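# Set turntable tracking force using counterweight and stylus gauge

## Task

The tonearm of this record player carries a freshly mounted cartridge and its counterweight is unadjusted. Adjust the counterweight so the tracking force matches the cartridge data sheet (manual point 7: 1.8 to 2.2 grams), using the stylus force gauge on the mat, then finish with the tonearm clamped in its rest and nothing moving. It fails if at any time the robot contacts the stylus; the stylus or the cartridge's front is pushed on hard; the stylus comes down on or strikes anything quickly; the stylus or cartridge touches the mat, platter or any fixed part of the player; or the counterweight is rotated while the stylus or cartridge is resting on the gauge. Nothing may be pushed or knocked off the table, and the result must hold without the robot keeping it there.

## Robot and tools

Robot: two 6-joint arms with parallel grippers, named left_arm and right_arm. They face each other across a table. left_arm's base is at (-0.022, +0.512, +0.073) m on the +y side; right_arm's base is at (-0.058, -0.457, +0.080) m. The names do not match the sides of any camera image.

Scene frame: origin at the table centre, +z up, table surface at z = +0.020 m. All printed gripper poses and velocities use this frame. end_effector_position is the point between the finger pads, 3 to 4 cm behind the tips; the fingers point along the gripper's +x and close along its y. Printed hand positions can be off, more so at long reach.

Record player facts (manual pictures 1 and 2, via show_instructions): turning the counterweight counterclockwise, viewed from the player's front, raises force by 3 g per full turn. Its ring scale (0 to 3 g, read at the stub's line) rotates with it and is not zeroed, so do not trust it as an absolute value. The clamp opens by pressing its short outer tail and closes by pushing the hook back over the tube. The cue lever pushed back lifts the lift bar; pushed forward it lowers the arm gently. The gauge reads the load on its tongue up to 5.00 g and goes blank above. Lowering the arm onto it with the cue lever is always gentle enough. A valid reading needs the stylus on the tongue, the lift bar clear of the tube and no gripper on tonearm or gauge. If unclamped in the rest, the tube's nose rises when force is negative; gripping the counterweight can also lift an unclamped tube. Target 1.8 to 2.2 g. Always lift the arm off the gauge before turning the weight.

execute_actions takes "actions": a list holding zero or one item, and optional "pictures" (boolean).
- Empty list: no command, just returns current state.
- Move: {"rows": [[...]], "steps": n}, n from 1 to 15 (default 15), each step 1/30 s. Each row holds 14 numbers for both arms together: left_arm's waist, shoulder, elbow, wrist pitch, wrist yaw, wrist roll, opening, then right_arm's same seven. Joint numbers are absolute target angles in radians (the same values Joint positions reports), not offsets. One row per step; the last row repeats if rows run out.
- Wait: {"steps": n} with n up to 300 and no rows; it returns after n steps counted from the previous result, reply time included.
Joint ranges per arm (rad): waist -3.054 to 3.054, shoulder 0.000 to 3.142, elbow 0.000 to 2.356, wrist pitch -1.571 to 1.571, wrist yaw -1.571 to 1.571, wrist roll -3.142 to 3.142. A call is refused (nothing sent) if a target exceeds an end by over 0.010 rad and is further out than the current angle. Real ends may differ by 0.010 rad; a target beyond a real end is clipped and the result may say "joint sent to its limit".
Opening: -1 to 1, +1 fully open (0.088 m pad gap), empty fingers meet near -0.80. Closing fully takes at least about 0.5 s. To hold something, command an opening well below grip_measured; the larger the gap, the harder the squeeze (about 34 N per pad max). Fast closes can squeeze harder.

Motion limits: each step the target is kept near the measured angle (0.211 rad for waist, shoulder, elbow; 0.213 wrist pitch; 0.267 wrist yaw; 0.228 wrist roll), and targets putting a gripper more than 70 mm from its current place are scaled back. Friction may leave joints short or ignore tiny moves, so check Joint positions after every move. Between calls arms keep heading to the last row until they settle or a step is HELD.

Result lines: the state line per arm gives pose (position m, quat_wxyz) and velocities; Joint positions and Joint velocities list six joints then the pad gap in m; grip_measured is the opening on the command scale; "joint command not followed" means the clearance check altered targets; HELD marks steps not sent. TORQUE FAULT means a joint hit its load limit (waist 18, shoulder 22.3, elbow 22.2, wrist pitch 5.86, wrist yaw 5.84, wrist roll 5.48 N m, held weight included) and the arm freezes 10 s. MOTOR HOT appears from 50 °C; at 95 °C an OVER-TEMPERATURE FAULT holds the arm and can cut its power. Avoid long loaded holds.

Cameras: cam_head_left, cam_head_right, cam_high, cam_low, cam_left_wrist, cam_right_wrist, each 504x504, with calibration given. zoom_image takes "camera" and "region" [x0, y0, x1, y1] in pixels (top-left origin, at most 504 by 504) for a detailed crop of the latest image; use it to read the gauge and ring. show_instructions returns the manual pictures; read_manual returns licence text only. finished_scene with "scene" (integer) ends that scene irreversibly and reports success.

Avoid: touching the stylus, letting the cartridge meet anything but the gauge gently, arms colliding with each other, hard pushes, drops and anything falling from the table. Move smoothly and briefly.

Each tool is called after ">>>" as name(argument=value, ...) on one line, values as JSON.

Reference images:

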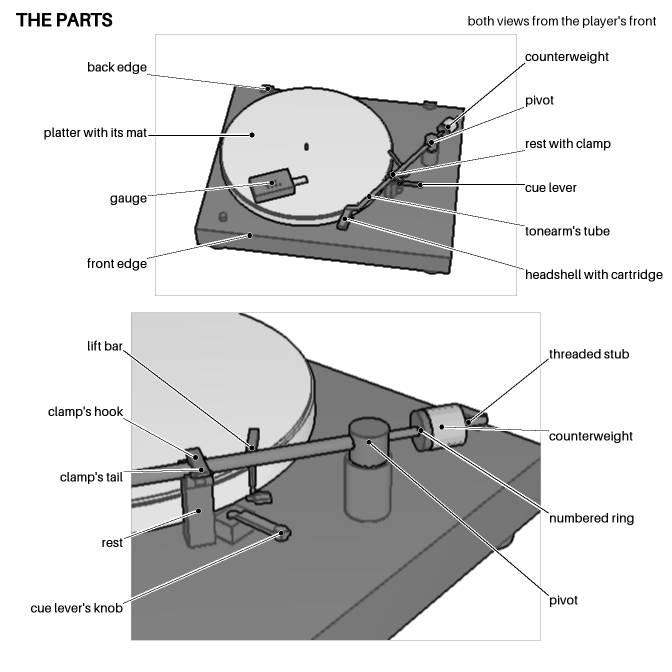

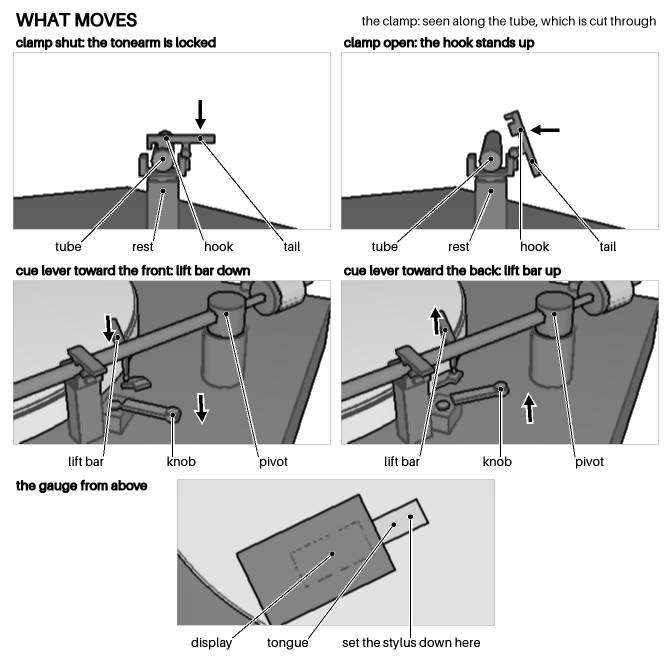

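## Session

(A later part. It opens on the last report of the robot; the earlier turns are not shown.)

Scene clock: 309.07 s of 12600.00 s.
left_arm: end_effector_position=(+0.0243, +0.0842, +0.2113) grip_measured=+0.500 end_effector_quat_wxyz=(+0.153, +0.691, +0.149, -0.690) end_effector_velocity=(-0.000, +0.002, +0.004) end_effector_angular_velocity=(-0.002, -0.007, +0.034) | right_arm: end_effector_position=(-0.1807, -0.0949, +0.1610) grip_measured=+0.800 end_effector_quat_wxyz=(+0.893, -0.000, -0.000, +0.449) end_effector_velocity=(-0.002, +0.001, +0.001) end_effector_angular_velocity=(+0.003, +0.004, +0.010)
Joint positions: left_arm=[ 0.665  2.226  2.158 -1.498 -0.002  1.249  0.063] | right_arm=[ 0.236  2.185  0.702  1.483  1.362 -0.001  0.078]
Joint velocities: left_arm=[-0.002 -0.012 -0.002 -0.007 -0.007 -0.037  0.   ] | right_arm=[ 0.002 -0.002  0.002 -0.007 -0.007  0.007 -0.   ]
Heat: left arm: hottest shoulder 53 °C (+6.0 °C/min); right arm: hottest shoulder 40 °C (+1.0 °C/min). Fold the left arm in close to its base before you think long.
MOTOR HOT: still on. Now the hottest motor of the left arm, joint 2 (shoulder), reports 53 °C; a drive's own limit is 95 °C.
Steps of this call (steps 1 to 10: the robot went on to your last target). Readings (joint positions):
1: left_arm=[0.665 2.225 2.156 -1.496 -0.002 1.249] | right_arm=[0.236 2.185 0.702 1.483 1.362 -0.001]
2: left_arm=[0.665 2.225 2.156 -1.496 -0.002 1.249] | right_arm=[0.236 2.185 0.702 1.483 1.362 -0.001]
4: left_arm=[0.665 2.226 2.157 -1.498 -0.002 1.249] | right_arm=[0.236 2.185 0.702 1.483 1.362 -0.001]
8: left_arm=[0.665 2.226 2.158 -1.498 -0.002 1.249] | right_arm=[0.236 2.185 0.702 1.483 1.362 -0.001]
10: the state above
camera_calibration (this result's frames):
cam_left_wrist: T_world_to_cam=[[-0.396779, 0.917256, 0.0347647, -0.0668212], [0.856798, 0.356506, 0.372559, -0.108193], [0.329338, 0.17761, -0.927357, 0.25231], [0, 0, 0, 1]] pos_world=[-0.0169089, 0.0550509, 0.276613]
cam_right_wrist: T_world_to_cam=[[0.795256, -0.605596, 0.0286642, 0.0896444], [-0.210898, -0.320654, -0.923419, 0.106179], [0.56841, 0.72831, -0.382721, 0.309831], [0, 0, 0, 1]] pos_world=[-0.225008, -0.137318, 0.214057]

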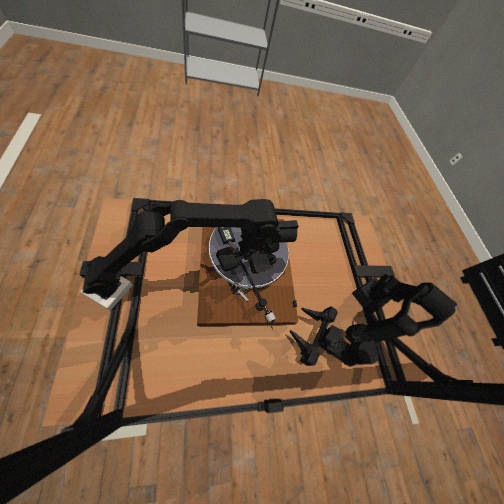

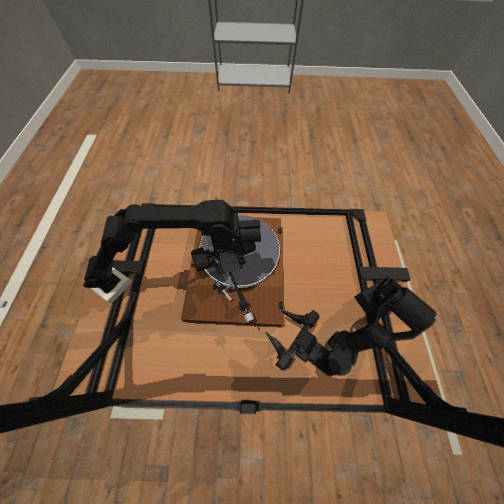

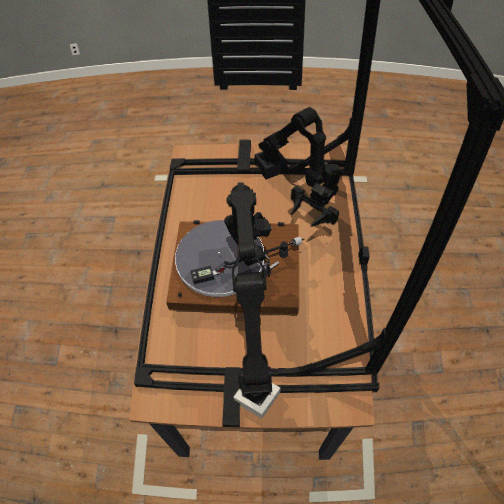

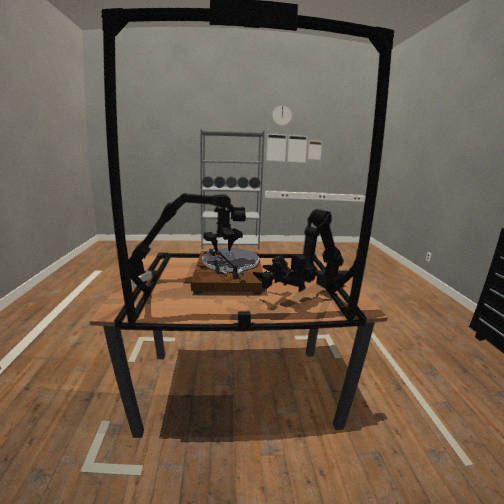

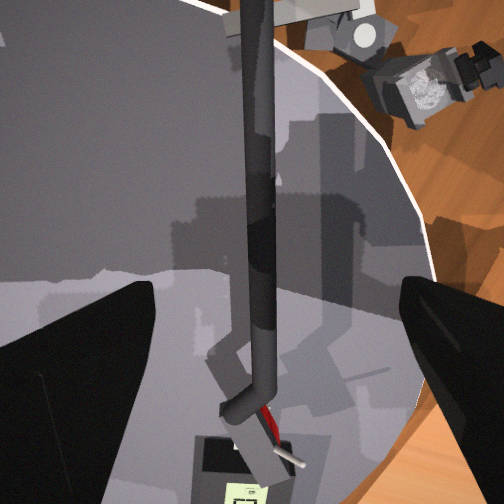

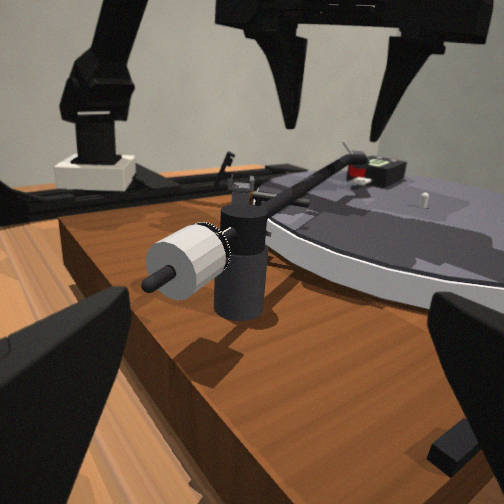

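>>> execute_actions(actions=[{"rows":[[0.70,1.9,1.9,-1.3,0,0.8,0.8,0.237,2.1875,0.703,1.484,1.361,0,0.8]],"steps":10}], pictures=false)

>>> execute_actions(actions=[{"rows":[[0.875,1.4,1.0,-0.3,0,0,0.8,0.237,2.1875,0.703,1.484,1.361,0,0.8]],"steps":15}], pictures=false)

>>> execute_actions(actions=[{"rows":[[0.875,1.056,0.17,0.586,0,0,0.8,0.237,2.1875,0.703,1.484,1.361,0,0.8]],"steps":15}], pictures=false)

>>> execute_actions(actions=[{"steps":25}])

Scene clock: 321.43 s of 12600.00 s.
left_arm: end_effector_position=(+0.0368, +0.1053, +0.2869) grip_measured=+0.792 end_effector_quat_wxyz=(+0.401, +0.600, +0.200, -0.662) end_effector_velocity=(-0.002, +0.014, +0.083) end_effector_angular_velocity=(-0.268, +0.030, +0.245) | right_arm: end_effector_position=(-0.1809, -0.0949, +0.1611) grip_measured=+0.800 end_effector_quat_wxyz=(+0.893, +0.000, -0.000, +0.449) end_effector_velocity=(+0.002, -0.001, -0.000) end_effector_angular_velocity=(-0.010, -0.011, -0.010)
Joint positions: left_arm=[ 0.701  1.895  1.93  -1.307  0.001  0.826  0.078] | right_arm=[ 0.236  2.185  0.703  1.483  1.362 -0.001  0.078]
Joint velocities: left_arm=[-0.002 -0.222 -0.027  0.066 -0.007 -0.256  0.004] | right_arm=[-0.002 -0.002 -0.002 -0.007  0.007 -0.007 -0.   ]
Heat: left arm: hottest shoulder 53 °C (+4.1 °C/min); right arm: hottest shoulder 40 °C (+1.0 °C/min). Fold the left arm in close to its base before you think long.
MOTOR HOT: still on. Now the hottest motor of the left arm, joint 2 (shoulder), reports 53 °C; a drive's own limit is 95 °C.
Steps of this call (steps 1 to 15: the robot went on to your last target; steps 16 to 90: nothing new was sent; then 9.03 s passed at rest; steps 91 to 100: all 10 steps of this action). Readings (joint positions):
91: left_arm=[0.666 2.189 2.110 -1.440 0.000 1.192] | right_arm=[0.236 2.185 0.703 1.483 1.362 -0.001]
92: left_arm=[0.671 2.147 2.046 -1.390 0.001 1.123] | right_arm=[0.236 2.185 0.703 1.483 1.362 -0.001]
94: left_arm=[0.685 2.055 1.960 -1.358 0.001 0.993] | right_arm=[0.236 2.185 0.703 1.483 1.362 -0.001]
98: left_arm=[0.701 1.923 1.930 -1.311 0.001 0.848] | right_arm=[0.236 2.185 0.703 1.483 1.362 -0.001]
100: the state above

Scene clock: 321.93 s of 12600.00 s.
left_arm: end_effector_position=(+0.1017, +0.1387, +0.2828) grip_measured=+0.800 end_effector_quat_wxyz=(+0.759, +0.213, +0.268, -0.554) end_effector_velocity=(-0.023, +0.064, -0.483) end_effector_angular_velocity=(+0.510, +0.454, +0.229) | right_arm: end_effector_position=(-0.1809, -0.0949, +0.1611) grip_measured=+0.800 end_effector_quat_wxyz=(+0.893, +0.000, -0.000, +0.449) end_effector_velocity=(+0.002, -0.001, -0.000) end_effector_angular_velocity=(-0.001, +0.001, -0.010)
Joint positions: left_arm=[ 0.877  1.397  1.102 -0.403 -0.002  0.033  0.078] | right_arm=[ 0.236  2.185  0.703  1.483  1.362 -0.001  0.078]
Joint velocities: left_arm=[-0.007  0.159 -1.37   0.901 -0.007 -0.359 -0.   ] | right_arm=[-0.002 -0.002 -0.002 -0.007  0.007  0.007 -0.   ]
Heat: left arm: hottest shoulder 53 °C (+4.0 °C/min); right arm: hottest shoulder 40 °C (+1.0 °C/min). Fold the left arm in close to its base before you think long.
MOTOR HOT: still on. Now the hottest motor of the left arm, joint 2 (shoulder), reports 53 °C; a drive's own limit is 95 °C.
Steps of this call (steps 1 to 15: all 15 steps of this action). Readings (joint positions):
1: left_arm=[0.711 1.855 1.888 -1.247 0.010 0.773] | right_arm=[0.236 2.185 0.703 1.483 1.362 -0.001]
2: left_arm=[0.740 1.812 1.826 -1.186 0.012 0.709] | right_arm=[0.236 2.185 0.703 1.483 1.362 -0.001]
4: left_arm=[0.818 1.713 1.698 -1.067 0.001 0.576] | right_arm=[0.236 2.185 0.703 1.483 1.362 -0.001]
8: left_arm=[0.884 1.491 1.465 -0.817 -0.005 0.311] | right_arm=[0.236 2.185 0.703 1.483 1.362 -0.001]
15: the state above

Scene clock: 322.43 s of 12600.00 s.
left_arm: end_effector_position=(+0.0754, +0.2179, +0.2007) grip_measured=+0.800 end_effector_quat_wxyz=(+0.800, +0.097, +0.131, -0.577) end_effector_velocity=(-0.055, +0.165, -0.292) end_effector_angular_velocity=(+0.205, +0.073, +0.007) | right_arm: end_effector_position=(-0.1809, -0.0949, +0.1611) grip_measured=+0.800 end_effector_quat_wxyz=(+0.893, +0.000, -0.000, +0.449) end_effector_velocity=(+0.002, -0.001, -0.000) end_effector_angular_velocity=(-0.010, -0.011, -0.010)
Joint positions: left_arm=[ 0.877  1.061  0.249  0.485 -0.002  0.004  0.078] | right_arm=[ 0.236  2.185  0.703  1.483  1.362 -0.001  0.078]
Joint velocities: left_arm=[-0.002 -0.002 -1.165  0.945 -0.007 -0.007 -0.   ] | right_arm=[-0.002 -0.002 -0.002 -0.007  0.007 -0.007 -0.   ]
Heat: left arm: hottest shoulder 53 °C (+4.1 °C/min); right arm: hottest shoulder 40 °C (+1.0 °C/min). Fold the left arm in close to its base before you think long.
MOTOR HOT: still on. Now the hottest motor of the left arm, joint 2 (shoulder), reports 53 °C; a drive's own limit is 95 °C.
Steps of this call (steps 1 to 15: all 15 steps of this action). Readings (joint positions):
1: left_arm=[0.877 1.376 1.043 -0.346 -0.002 0.024] | right_arm=[0.236 2.185 0.703 1.483 1.362 -0.001]
2: left_arm=[0.877 1.341 0.972 -0.291 -0.002 0.018] | right_arm=[0.236 2.185 0.703 1.483 1.362 -0.001]
4: left_arm=[0.877 1.232 0.842 -0.173 -0.002 0.011] | right_arm=[0.236 2.185 0.703 1.483 1.362 -0.001]
8: left_arm=[0.877 1.072 0.636 0.092 -0.002 0.006] | right_arm=[0.236 2.185 0.703 1.483 1.362 -0.001]
15: the state above

Scene clock: 323.27 s of 12600.00 s.
left_arm: end_effector_position=(+0.0729, +0.2255, +0.1924) grip_measured=+0.800 end_effector_quat_wxyz=(+0.802, +0.088, +0.119, -0.578) end_effector_velocity=(-0.002, +0.002, -0.005) end_effector_angular_velocity=(+0.019, -0.003, -0.002) | right_arm: end_effector_position=(-0.1809, -0.0949, +0.1611) grip_measured=+0.800 end_effector_quat_wxyz=(+0.893, +0.000, -0.000, +0.449) end_effector_velocity=(-0.001, +0.002, -0.000) end_effector_angular_velocity=(-0.001, +0.001, +0.020)
Joint positions: left_arm=[ 0.877  1.061  0.18   0.583 -0.002  0.004  0.078] | right_arm=[ 0.236  2.185  0.703  1.483  1.362 -0.001  0.078]
Joint velocities: left_arm=[-0.007  0.002 -0.007 -0.007 -0.007  0.007 -0.   ] | right_arm=[-0.002 -0.002 -0.002 -0.007 -0.022  0.007 -0.   ]
Heat: left arm: hottest shoulder 53 °C (+4.0 °C/min); right arm: hottest shoulder 40 °C (+1.0 °C/min). Fold the left arm in close to its base before you think long.
MOTOR HOT: still on. Now the hottest motor of the left arm, joint 2 (shoulder), reports 53 °C; a drive's own limit is 95 °C.
Steps of this call (steps 1 to 25: the robot went on to your last target). Readings (joint positions):
1: left_arm=[0.877 1.061 0.219 0.510 -0.002 0.004] | right_arm=[0.236 2.185 0.703 1.483 1.362 -0.001]
2: left_arm=[0.877 1.061 0.200 0.531 -0.002 0.004] | right_arm=[0.236 2.185 0.703 1.483 1.362 -0.001]
4: left_arm=[0.877 1.061 0.186 0.560 -0.002 0.004] | right_arm=[0.236 2.185 0.703 1.483 1.362 -0.001]
8: left_arm=[0.877 1.061 0.184 0.579 -0.002 0.004] | right_arm=[0.236 2.185 0.703 1.483 1.362 -0.001]
25: the state above
camera_calibration (this result's frames):
cam_left_wrist: T_world_to_cam=[[-0.96208, -0.272428, -0.0136226, 0.142311], [-0.161115, 0.607858, -0.777528, 0.0456673], [0.220101, -0.745849, -0.628701, 0.352504], [0, 0, 0, 1]] pos_world=[0.0666862, 0.273925, 0.259066]
cam_right_wrist: T_world_to_cam=[[0.79551, -0.605315, 0.0275351, 0.0900665], [-0.211524, -0.319996, -0.923504, 0.106205], [0.567822, 0.728833, -0.382598, 0.309892], [0, 0, 0, 1]] pos_world=[-0.225147, -0.137355, 0.214165]

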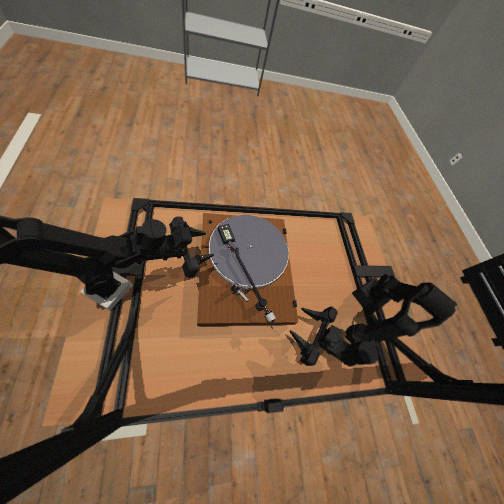

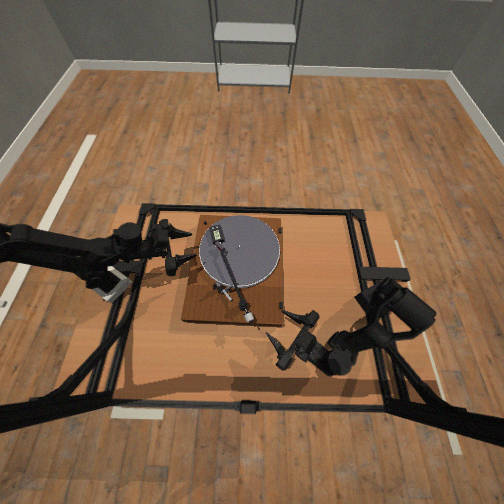

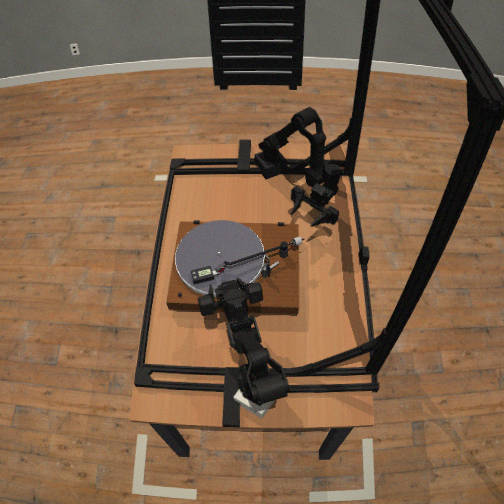

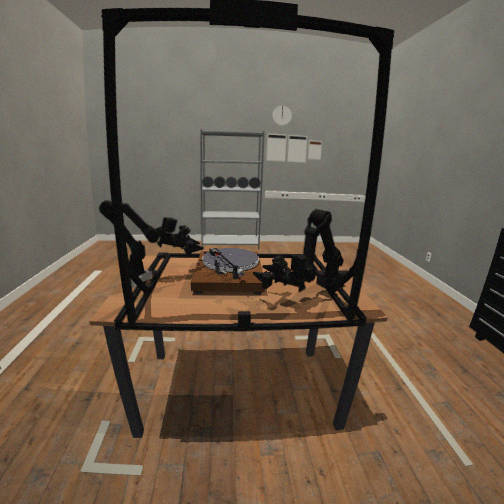

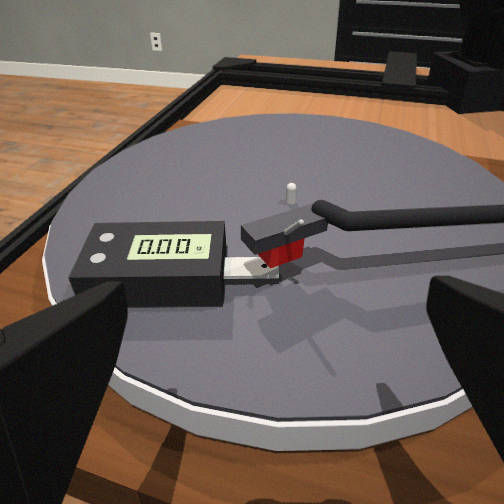

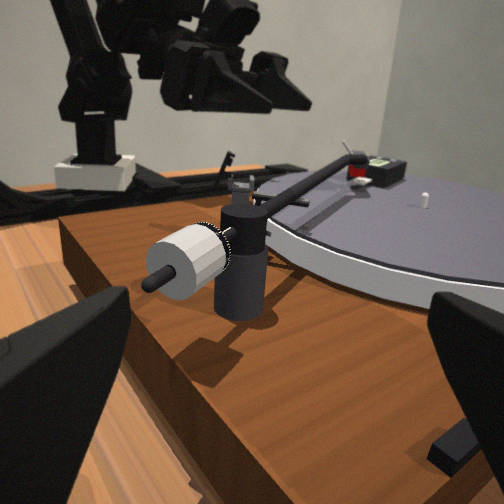

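>>> zoom_image(camera="cam_left_wrist", region=[200, 190, 350, 300])

>>> zoom_image(camera="cam_head_left", region=[205, 215, 265, 265])

>>> zoom_image(camera="cam_low", region=[200, 242, 240, 272])

Region (200, 190, 350, 300) of cam_left_wrist's 504x504 image, scaled by 3.360, with more detail than that image has; it fills the top 370 rows of this view, and the rest is white.

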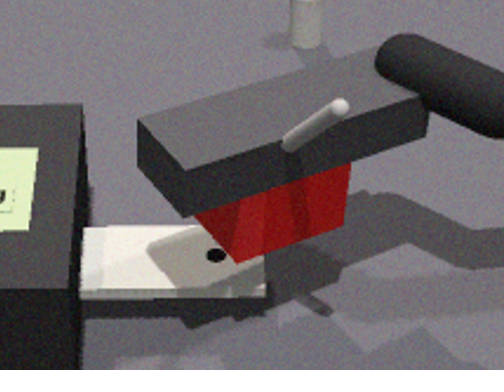

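Region (205, 215, 265, 265) of cam_head_left's 504x504 image, scaled by 8.400, with more detail than that image has.

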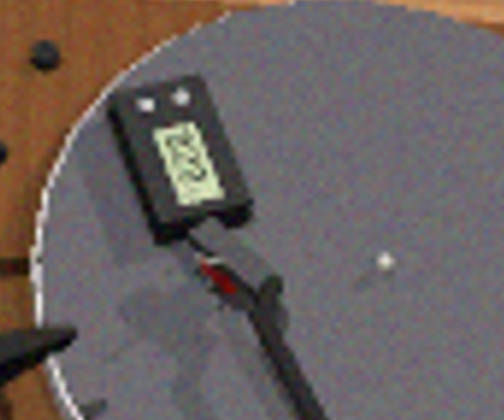

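Region (200, 242, 240, 272) of cam_low's 504x504 image, scaled by 12.600, with more detail than that image has; it fills the top 378 rows of this view, and the rest is white.

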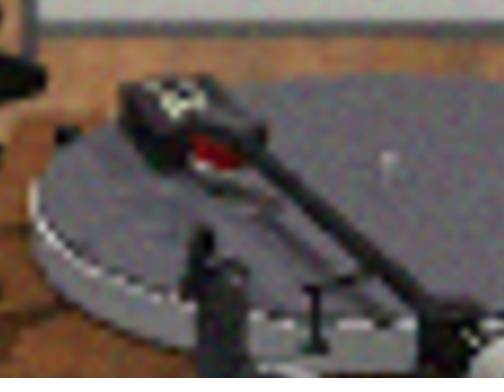

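>>> execute_actions(actions=[{"rows":[[0.6,1.2,0.9,-0.5,-0.2,0,-1,0.237,2.1875,0.703,1.484,1.361,0,0.8]],"steps":15}], pictures=false)

>>> execute_actions(actions=[{"rows":[[0.271,1.7,1.6,-1.1,-0.4,0,-1,0.237,2.1875,0.703,1.484,1.361,0,0.8]],"steps":15}], pictures=false)

>>> execute_actions(actions=[{"rows":[[0.271,2.06,1.815,-1.049,-0.4,0,-1,0.237,2.1875,0.703,1.484,1.361,0,0.8]],"steps":15}], pictures=false)

>>> execute_actions(actions=[{"steps":10}], pictures=false)

>>> execute_actions(actions=[{"rows":[[0.271,2.062,1.78,-1.02,-0.4,0,-1,0.237,2.1875,0.703,1.484,1.361,0,0.8],[0.271,2.064,1.76,-1.0,-0.4,0,-1,0.237,2.1875,0.703,1.484,1.361,0,0.8],[0.271,2.066,1.74,-0.98,-0.4,0,-1,0.237,2.1875,0.703,1.484,1.361,0,0.8],[0.271,2.068,1.72,-0.96,-0.4,0,-1,0.237,2.1875,0.703,1.484,1.361,0,0.8],[0.271,2.071,1.70,-0.94,-0.4,0,-1,0.237,2.1875,0.703,1.484,1.361,0,0.8],[0.271,2.074,1.68,-0.915,-0.4,0,-1,0.237,2.1875,0.703,1.484,1.361,0,0.8],[0.271,2.077,1.66,-0.895,-0.4,0,-1,0.237,2.1875,0.703,1.484,1.361,0,0.8],[0.271,2.08,1.644,-0.876,-0.4,0,-1,0.237,2.1875,0.703,1.484,1.361,0,0.8]],"steps":15}], pictures=false)

>>> execute_actions(actions=[{"steps":8}])

Scene clock: 366.63 s of 12600.00 s.
left_arm: end_effector_position=(+0.0235, +0.1673, +0.2767) grip_measured=-0.799 end_effector_quat_wxyz=(+0.748, +0.238, +0.204, -0.585) end_effector_velocity=(-0.011, +0.209, -0.225) end_effector_angular_velocity=(+1.647, +0.083, +0.018) | right_arm: end_effector_position=(-0.1809, -0.0949, +0.1610) grip_measured=+0.800 end_effector_quat_wxyz=(+0.893, +0.000, -0.000, +0.449) end_effector_velocity=(+0.000, +0.001, -0.000) end_effector_angular_velocity=(-0.019, -0.022, +0.005)
Joint positions: left_arm=[ 0.604  1.19   0.883 -0.331 -0.197  0.002  0.   ] | right_arm=[ 0.236  2.185  0.703  1.483  1.362 -0.001  0.078]
Joint velocities: left_arm=[-0.012 -0.007  0.237 -1.897 -0.022 -0.022  0.   ] | right_arm=[-0.002 -0.002 -0.002 -0.007 -0.007 -0.022 -0.   ]
Heat: left arm: hottest shoulder 44 °C (-8.1 °C/min); right arm: hottest shoulder 40 °C (+0.0 °C/min).
MOTOR HOT: cleared. Now the hottest motor of the left arm, joint 2 (shoulder), reports 44 °C.
Steps of this call (steps 1 to 15: the robot went on to your last target; steps 16 to 90: nothing new was sent; then 39.87 s passed at rest; steps 91 to 105: all 15 steps of this action). Readings (joint positions):
91: left_arm=[0.842 1.081 0.214 0.528 -0.064 0.002] | right_arm=[0.236 2.185 0.703 1.483 1.362 -0.001]
92: left_arm=[0.784 1.117 0.267 0.457 -0.107 0.002] | right_arm=[0.236 2.185 0.703 1.483 1.362 -0.001]
94: left_arm=[0.682 1.171 0.380 0.333 -0.145 0.002] | right_arm=[0.236 2.185 0.703 1.483 1.362 -0.001]
98: left_arm=[0.614 1.193 0.608 0.086 -0.184 0.002] | right_arm=[0.236 2.185 0.703 1.483 1.362 -0.001]
105: the state above

Scene clock: 367.13 s of 12600.00 s.
left_arm: end_effector_position=(-0.0726, +0.1317, +0.2779) grip_measured=-0.799 end_effector_quat_wxyz=(+0.618, +0.506, +0.241, -0.551) end_effector_velocity=(+0.003, +0.008, +0.109) end_effector_angular_velocity=(-0.095, +0.023, +0.007) | right_arm: end_effector_position=(-0.1809, -0.0949, +0.1610) grip_measured=+0.800 end_effector_quat_wxyz=(+0.893, +0.000, -0.000, +0.449) end_effector_velocity=(+0.000, +0.001, +0.001) end_effector_angular_velocity=(-0.006, -0.007, +0.005)
Joint positions: left_arm=[ 0.273  1.693  1.575 -1.072 -0.398  0.001  0.   ] | right_arm=[ 0.236  2.185  0.703  1.483  1.362 -0.001  0.078]
Joint velocities: left_arm=[-0.002 -0.056  0.339 -0.3   -0.007 -0.007  0.   ] | right_arm=[-0.002 -0.007 -0.002 -0.007 -0.007 -0.007 -0.   ]
Heat: left arm: hottest shoulder 44 °C (-9.1 °C/min); right arm: hottest shoulder 40 °C (+0.0 °C/min).
Steps of this call (steps 1 to 15: all 15 steps of this action). Readings (joint positions):
1: left_arm=[0.576 1.224 0.921 -0.419 -0.262 0.001] | right_arm=[0.236 2.185 0.703 1.483 1.362 -0.001]
2: left_arm=[0.524 1.277 0.974 -0.478 -0.310 0.001] | right_arm=[0.236 2.185 0.703 1.483 1.362 -0.001]
4: left_arm=[0.408 1.407 1.098 -0.589 -0.350 0.002] | right_arm=[0.236 2.185 0.703 1.483 1.362 -0.001]
8: left_arm=[0.282 1.628 1.334 -0.838 -0.380 0.001] | right_arm=[0.236 2.185 0.703 1.483 1.362 -0.001]
15: the state above

Scene clock: 367.63 s of 12600.00 s.
left_arm: end_effector_position=(-0.0925, +0.0634, +0.2022) grip_measured=-0.799 end_effector_quat_wxyz=(+0.590, +0.553, +0.263, -0.527) end_effector_velocity=(-0.004, -0.012, +0.058) end_effector_angular_velocity=(-0.157, +0.040, +0.006) | right_arm: end_effector_position=(-0.1809, -0.0949, +0.1610) grip_measured=+0.800 end_effector_quat_wxyz=(+0.893, +0.000, -0.000, +0.449) end_effector_velocity=(+0.000, +0.001, +0.001) end_effector_angular_velocity=(-0.015, -0.019, +0.005)
Joint positions: left_arm=[ 0.273  2.069  1.803 -1.05  -0.398  0.001  0.   ] | right_arm=[ 0.236  2.185  0.703  1.483  1.362 -0.001  0.078]
Joint velocities: left_arm=[-0.002 -0.085  0.066  0.007 -0.007 -0.007  0.   ] | right_arm=[-0.002 -0.007 -0.002 -0.007 -0.007 -0.022 -0.   ]
Heat: left arm: hottest shoulder 44 °C (-9.1 °C/min); right arm: hottest shoulder 40 °C (+0.0 °C/min).
Steps of this call (steps 1 to 15: all 15 steps of this action). Readings (joint positions):
1: left_arm=[0.273 1.719 1.614 -1.097 -0.399 0.001] | right_arm=[0.236 2.185 0.703 1.483 1.362 -0.001]
2: left_arm=[0.273 1.761 1.672 -1.080 -0.401 0.000] | right_arm=[0.236 2.185 0.703 1.483 1.362 -0.001]
4: left_arm=[0.273 1.864 1.765 -1.037 -0.401 0.000] | right_arm=[0.236 2.185 0.703 1.483 1.362 -0.001]
8: left_arm=[0.273 2.023 1.797 -1.050 -0.400 0.001] | right_arm=[0.236 2.185 0.703 1.483 1.362 -0.001]
15: the state above

Scene clock: 367.97 s of 12600.00 s.
left_arm: end_effector_position=(-0.0927, +0.0629, +0.2044) grip_measured=-0.799 end_effector_quat_wxyz=(+0.592, +0.550, +0.262, -0.528) end_effector_velocity=(+0.003, +0.004, -0.003) end_effector_angular_velocity=(+0.017, -0.007, +0.024) | right_arm: end_effector_position=(-0.1809, -0.0949, +0.1610) grip_measured=+0.800 end_effector_quat_wxyz=(+0.893, +0.000, -0.000, +0.449) end_effector_velocity=(+0.002, -0.001, -0.002) end_effector_angular_velocity=(-0.014, -0.014, -0.010)
Joint positions: left_arm=[ 0.273  2.066  1.806 -1.05  -0.398  0.001  0.   ] | right_arm=[ 0.236  2.185  0.703  1.483  1.362 -0.001  0.078]
Joint velocities: left_arm=[ 0.002  0.002 -0.002 -0.022 -0.007 -0.022  0.   ] | right_arm=[-0.002  0.002 -0.002 -0.007  0.007 -0.007 -0.   ]
Heat: left arm: hottest shoulder 44 °C (-9.0 °C/min); right arm: hottest shoulder 40 °C (+0.0 °C/min).
Steps of this call (steps 1 to 10: the robot went on to your last target). Readings (joint positions):
1: left_arm=[0.273 2.067 1.805 -1.050 -0.398 0.001] | right_arm=[0.236 2.185 0.703 1.483 1.362 -0.001]
2: left_arm=[0.273 2.066 1.806 -1.050 -0.398 0.001] | right_arm=[0.236 2.185 0.703 1.483 1.362 -0.001]
4: left_arm=[0.273 2.066 1.806 -1.050 -0.398 0.001] | right_arm=[0.236 2.185 0.703 1.483 1.362 -0.001]
8: left_arm=[0.273 2.066 1.806 -1.050 -0.398 0.001] | right_arm=[0.236 2.185 0.703 1.483 1.362 -0.001]
10: the state above

Scene clock: 368.47 s of 12600.00 s.
left_arm: end_effector_position=(-0.0925, +0.0636, +0.1626) grip_measured=-0.799 end_effector_quat_wxyz=(+0.593, +0.549, +0.261, -0.529) end_effector_velocity=(-0.003, -0.009, +0.006) end_effector_angular_velocity=(-0.058, +0.011, +0.006) | right_arm: end_effector_position=(-0.1809, -0.0949, +0.1610) grip_measured=+0.800 end_effector_quat_wxyz=(+0.893, +0.000, -0.000, +0.449) end_effector_velocity=(-0.000, +0.001, +0.001) end_effector_angular_velocity=(-0.006, -0.007, +0.005)
Joint positions: left_arm=[ 0.273  2.077  1.654 -0.883 -0.398  0.001  0.   ] | right_arm=[ 0.236  2.185  0.703  1.483  1.362 -0.001  0.078]
Joint velocities: left_arm=[-0.002 -0.007 -0.002  0.051 -0.007 -0.007  0.   ] | right_arm=[-0.002 -0.002  0.002 -0.007 -0.007 -0.007  0.   ]
Heat: left arm: hottest shoulder 44 °C (-9.1 °C/min); right arm: hottest shoulder 40 °C (+0.0 °C/min).
Steps of this call (steps 1 to 15: all 15 steps of this action). Readings (joint positions):
1: left_arm=[0.273 2.066 1.804 -1.045 -0.398 0.000] | right_arm=[0.236 2.185 0.703 1.483 1.362 -0.001]
2: left_arm=[0.273 2.066 1.797 -1.031 -0.398 0.000] | right_arm=[0.236 2.185 0.703 1.483 1.362 -0.001]
4: left_arm=[0.273 2.066 1.774 -0.999 -0.398 0.000] | right_arm=[0.236 2.185 0.703 1.483 1.362 -0.001]
8: left_arm=[0.273 2.067 1.699 -0.926 -0.398 0.000] | right_arm=[0.236 2.185 0.703 1.483 1.362 -0.001]
15: the state above

Scene clock: 368.73 s of 12600.00 s.
left_arm: end_effector_position=(-0.0927, +0.0630, +0.1626) grip_measured=-0.799 end_effector_quat_wxyz=(+0.594, +0.547, +0.260, -0.529) end_effector_velocity=(-0.000, -0.001, +0.001) end_effector_angular_velocity=(-0.011, -0.002, +0.006) | right_arm: end_effector_position=(-0.1809, -0.0949, +0.1610) grip_measured=+0.800 end_effector_quat_wxyz=(+0.893, +0.000, -0.000, +0.449) end_effector_velocity=(+0.002, -0.001, -0.000) end_effector_angular_velocity=(-0.001, +0.001, -0.010)
Joint positions: left_arm=[ 0.273  2.077  1.653 -0.878 -0.398  0.001  0.   ] | right_arm=[ 0.236  2.185  0.703  1.483  1.362 -0.001  0.078]
Joint velocities: left_arm=[-0.002 -0.002 -0.002  0.007 -0.007 -0.007  0.   ] | right_arm=[-0.002 -0.002 -0.002 -0.007  0.007  0.007 -0.   ]
Heat: left arm: hottest shoulder 44 °C (-9.1 °C/min); right arm: hottest shoulder 40 °C (+0.0 °C/min).
Steps of this call (steps 1 to 8: the robot went on to your last target). Readings (joint positions):
1: left_arm=[0.273 2.077 1.654 -0.880 -0.398 0.001] | right_arm=[0.236 2.185 0.703 1.483 1.362 -0.001]
2: left_arm=[0.273 2.077 1.654 -0.879 -0.398 0.001] | right_arm=[0.236 2.185 0.703 1.483 1.362 -0.001]
4: left_arm=[0.273 2.077 1.654 -0.879 -0.398 0.001] | right_arm=[0.236 2.185 0.703 1.483 1.362 -0.001]
8: the state above
camera_calibration (this result's frames):
cam_left_wrist: T_world_to_cam=[[-0.918768, 0.193803, -0.343955, -0.0332996], [0.170117, 0.980532, 0.0980695, -0.0405316], [0.356265, 0.0315904, -0.933851, 0.262212], [0, 0, 0, 1]] pos_world=[-0.117116, 0.0379127, 0.237388]
cam_right_wrist: T_world_to_cam=[[0.795503, -0.605307, 0.027909, 0.0900007], [-0.211291, -0.32026, -0.923466, 0.106098], [0.567918, 0.728723, -0.382664, 0.309862], [0, 0, 0, 1]] pos_world=[-0.225155, -0.137347, 0.214039]

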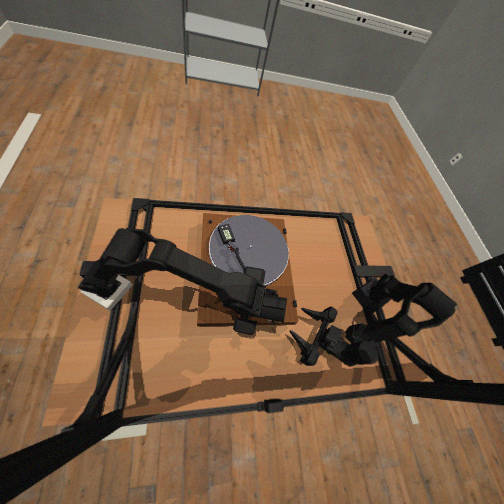

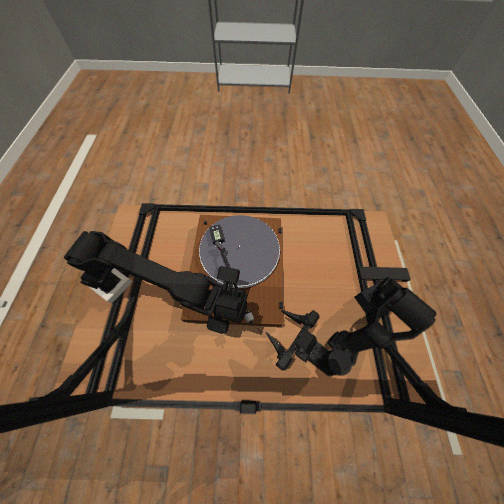

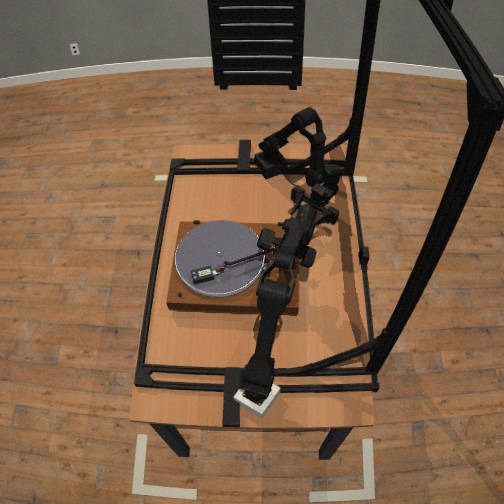

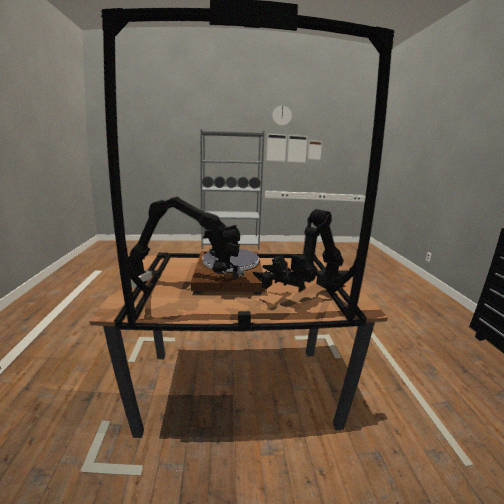

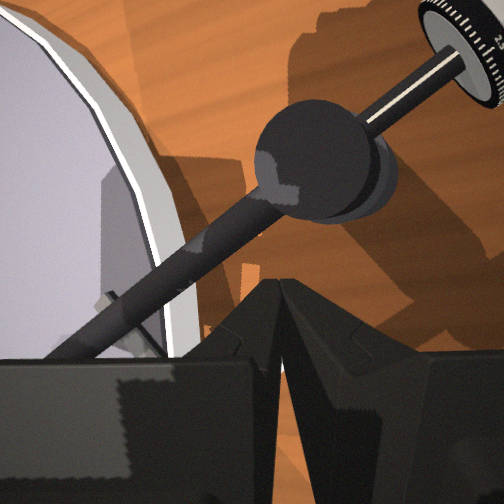

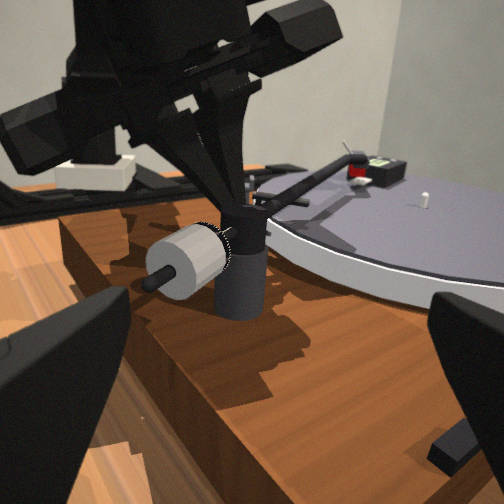

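>>> execute_actions(actions=[{"rows":[[0.273,2.095,1.684,-0.888,-0.4,0,-1,0.237,2.1875,0.703,1.484,1.361,0,0.8],[0.273,2.095,1.684,-0.888,-0.4,0,-1,0.237,2.1875,0.703,1.484,1.361,0,0.8],[0.273,2.095,1.684,-0.888,-0.4,0,-1,0.237,2.1875,0.703,1.484,1.361,0,0.8],[0.273,2.095,1.684,-0.888,-0.4,0,-1,0.237,2.1875,0.703,1.484,1.361,0,0.8],[0.273,2.095,1.684,-0.888,-0.4,0,-1,0.237,2.1875,0.703,1.484,1.361,0,0.8],[0.273,2.098,1.655,-0.87,-0.4,0,-1,0.237,2.1875,0.703,1.484,1.361,0,0.8],[0.273,2.102,1.645,-0.856,-0.4,0,-1,0.237,2.1875,0.703,1.484,1.361,0,0.8],[0.273,2.106,1.635,-0.842,-0.4,0,-1,0.237,2.1875,0.703,1.484,1.361,0,0.8],[0.273,2.11,1.625,-0.828,-0.4,0,-1,0.237,2.1875,0.703,1.484,1.361,0,0.8],[0.273,2.114,1.614,-0.814,-0.4,0,-1,0.237,2.1875,0.703,1.484,1.361,0,0.8],[0.273,2.118,1.603,-0.80,-0.4,0,-1,0.237,2.1875,0.703,1.484,1.361,0,0.8],[0.273,2.121,1.593,-0.786,-0.4,0,-1,0.237,2.1875,0.703,1.484,1.361,0,0.8],[0.273,2.124,1.582,-0.772,-0.4,0,-1,0.237,2.1875,0.703,1.484,1.361,0,0.8],[0.273,2.127,1.572,-0.758,-0.4,0,-1,0.237,2.1875,0.703,1.484,1.361,0,0.8]],"steps":15}], pictures=false)

>>> execute_actions(actions=[{"steps":15}])

>>> zoom_image(camera="cam_low", region=[195, 235, 265, 285])

Scene clock: 381.23 s of 12600.00 s.
left_arm: end_effector_position=(-0.0939, +0.0588, +0.1370) grip_measured=-0.799 end_effector_quat_wxyz=(+0.595, +0.544, +0.259, -0.531) end_effector_velocity=(+0.009, +0.032, -0.133) end_effector_angular_velocity=(+0.190, -0.061, +0.006) | right_arm: end_effector_position=(-0.1809, -0.0949, +0.1610) grip_measured=+0.800 end_effector_quat_wxyz=(+0.893, +0.000, -0.000, +0.449) end_effector_velocity=(+0.002, -0.001, -0.000) end_effector_angular_velocity=(-0.010, -0.011, -0.010)
Joint positions: left_arm=[ 0.273  2.111  1.6   -0.783 -0.398  0.     0.   ] | right_arm=[ 0.236  2.185  0.703  1.483  1.362 -0.001  0.078]
Joint velocities: left_arm=[-0.002  0.154 -0.261  0.212 -0.007 -0.007  0.   ] | right_arm=[-0.002 -0.002 -0.002 -0.007  0.007 -0.007  0.   ]
Heat: left arm: hottest shoulder 47 °C (-6.1 °C/min); right arm: hottest shoulder 41 °C (+1.0 °C/min).
Steps of this call (steps 1 to 15: the robot went on to your last target; steps 16 to 90: nothing new was sent; then 9.00 s passed at rest; steps 91 to 105: all 15 steps of this action). Readings (joint positions):
91: left_arm=[0.273 2.078 1.654 -0.879 -0.398 0.001] | right_arm=[0.236 2.185 0.703 1.483 1.362 -0.001]
92: left_arm=[0.273 2.080 1.658 -0.881 -0.398 0.001] | right_arm=[0.236 2.185 0.703 1.483 1.362 -0.001]
94: left_arm=[0.273 2.083 1.664 -0.883 -0.398 0.001] | right_arm=[0.236 2.185 0.703 1.483 1.362 -0.001]
98: left_arm=[0.273 2.086 1.663 -0.866 -0.398 0.000] | right_arm=[0.236 2.185 0.703 1.483 1.362 -0.001]
105: the state above

Scene clock: 381.73 s of 12600.00 s.
left_arm: end_effector_position=(-0.0939, +0.0594, +0.1294) grip_measured=-0.799 end_effector_quat_wxyz=(+0.595, +0.547, +0.258, -0.530) end_effector_velocity=(+0.003, +0.004, -0.000) end_effector_angular_velocity=(+0.017, -0.010, +0.011) | right_arm: end_effector_position=(-0.1809, -0.0949, +0.1610) grip_measured=+0.800 end_effector_quat_wxyz=(+0.893, +0.000, -0.000, +0.449) end_effector_velocity=(+0.002, +0.001, -0.000) end_effector_angular_velocity=(-0.019, -0.022, -0.000)
Joint positions: left_arm=[ 0.271  2.12   1.582 -0.76  -0.401  0.001  0.   ] | right_arm=[ 0.236  2.185  0.703  1.483  1.362 -0.001  0.078]
Joint velocities: left_arm=[ 0.002 -0.002 -0.002 -0.022 -0.007 -0.007  0.   ] | right_arm=[-0.007 -0.002 -0.002 -0.007 -0.007 -0.022 -0.   ]
Heat: left arm: hottest shoulder 47 °C (-6.0 °C/min); right arm: hottest shoulder 41 °C (+1.0 °C/min).
Steps of this call (steps 1 to 15: the robot went on to your last target). Readings (joint positions):
1: left_arm=[0.273 2.116 1.592 -0.777 -0.398 0.000] | right_arm=[0.236 2.185 0.703 1.483 1.362 -0.001]
2: left_arm=[0.272 2.119 1.588 -0.769 -0.402 0.001] | right_arm=[0.236 2.185 0.703 1.483 1.362 -0.001]
4: left_arm=[0.271 2.120 1.585 -0.766 -0.401 0.001] | right_arm=[0.236 2.185 0.703 1.483 1.362 -0.001]
8: left_arm=[0.271 2.120 1.583 -0.761 -0.401 0.001] | right_arm=[0.236 2.185 0.703 1.483 1.362 -0.001]
15: the state above
camera_calibration (this result's frames):
cam_left_wrist: T_world_to_cam=[[-0.918128, 0.19291, -0.346159, -0.0447369], [0.170734, 0.980845, 0.0937681, -0.0329779], [0.357617, 0.0269899, -0.933478, 0.232078], [0, 0, 0, 1]] pos_world=[-0.118439, 0.0347126, 0.204246]
cam_right_wrist: T_world_to_cam=[[0.795503, -0.605307, 0.027909, 0.0900007], [-0.211291, -0.32026, -0.923466, 0.106098], [0.567918, 0.728723, -0.382664, 0.309862], [0, 0, 0, 1]] pos_world=[-0.225155, -0.137347, 0.214039]

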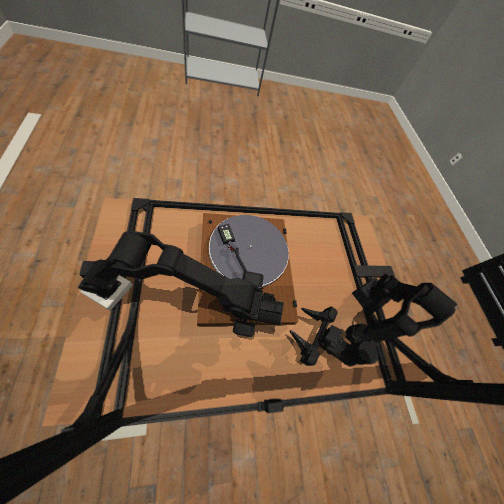

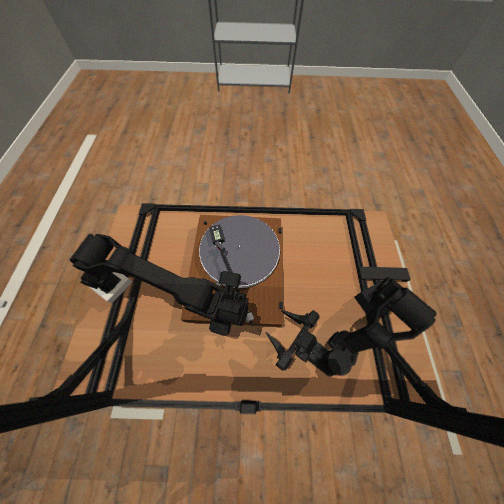

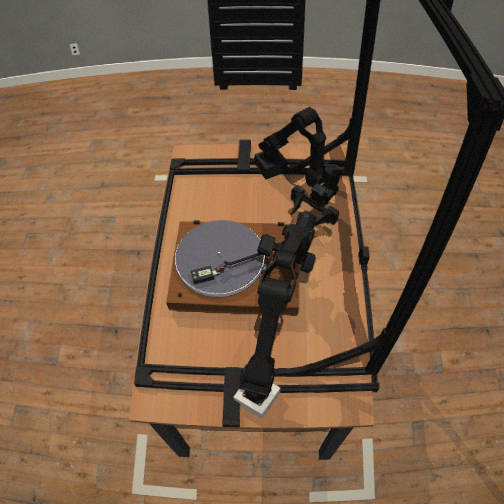

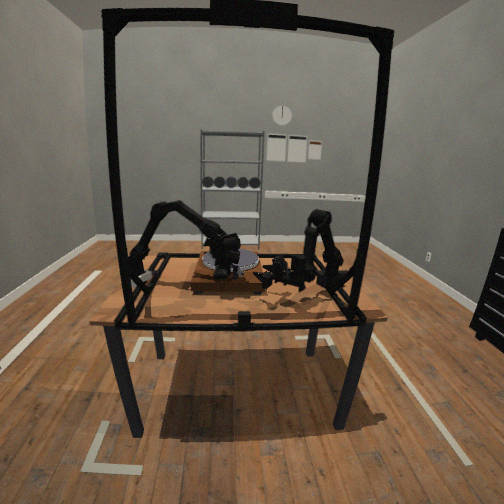

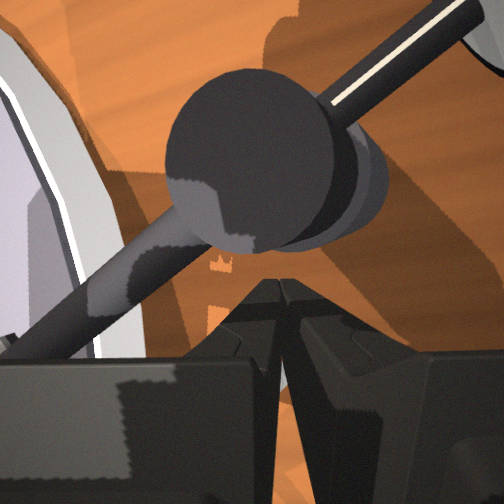

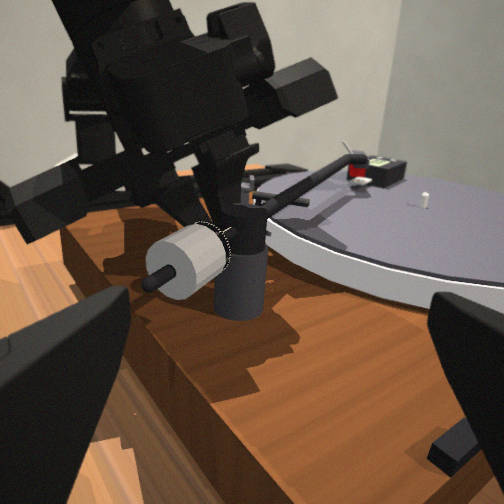

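Region (195, 235, 265, 285) of cam_low's 504x504 image, scaled by 7.200, with more detail than that image has; it fills the top 360 rows of this view, and the rest is white.

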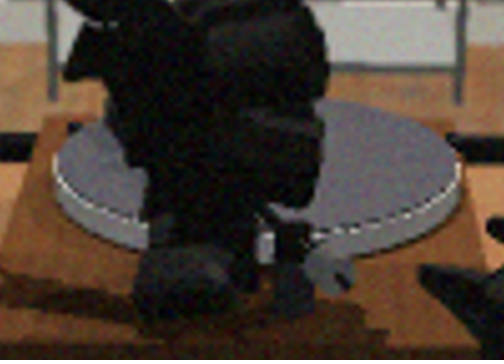

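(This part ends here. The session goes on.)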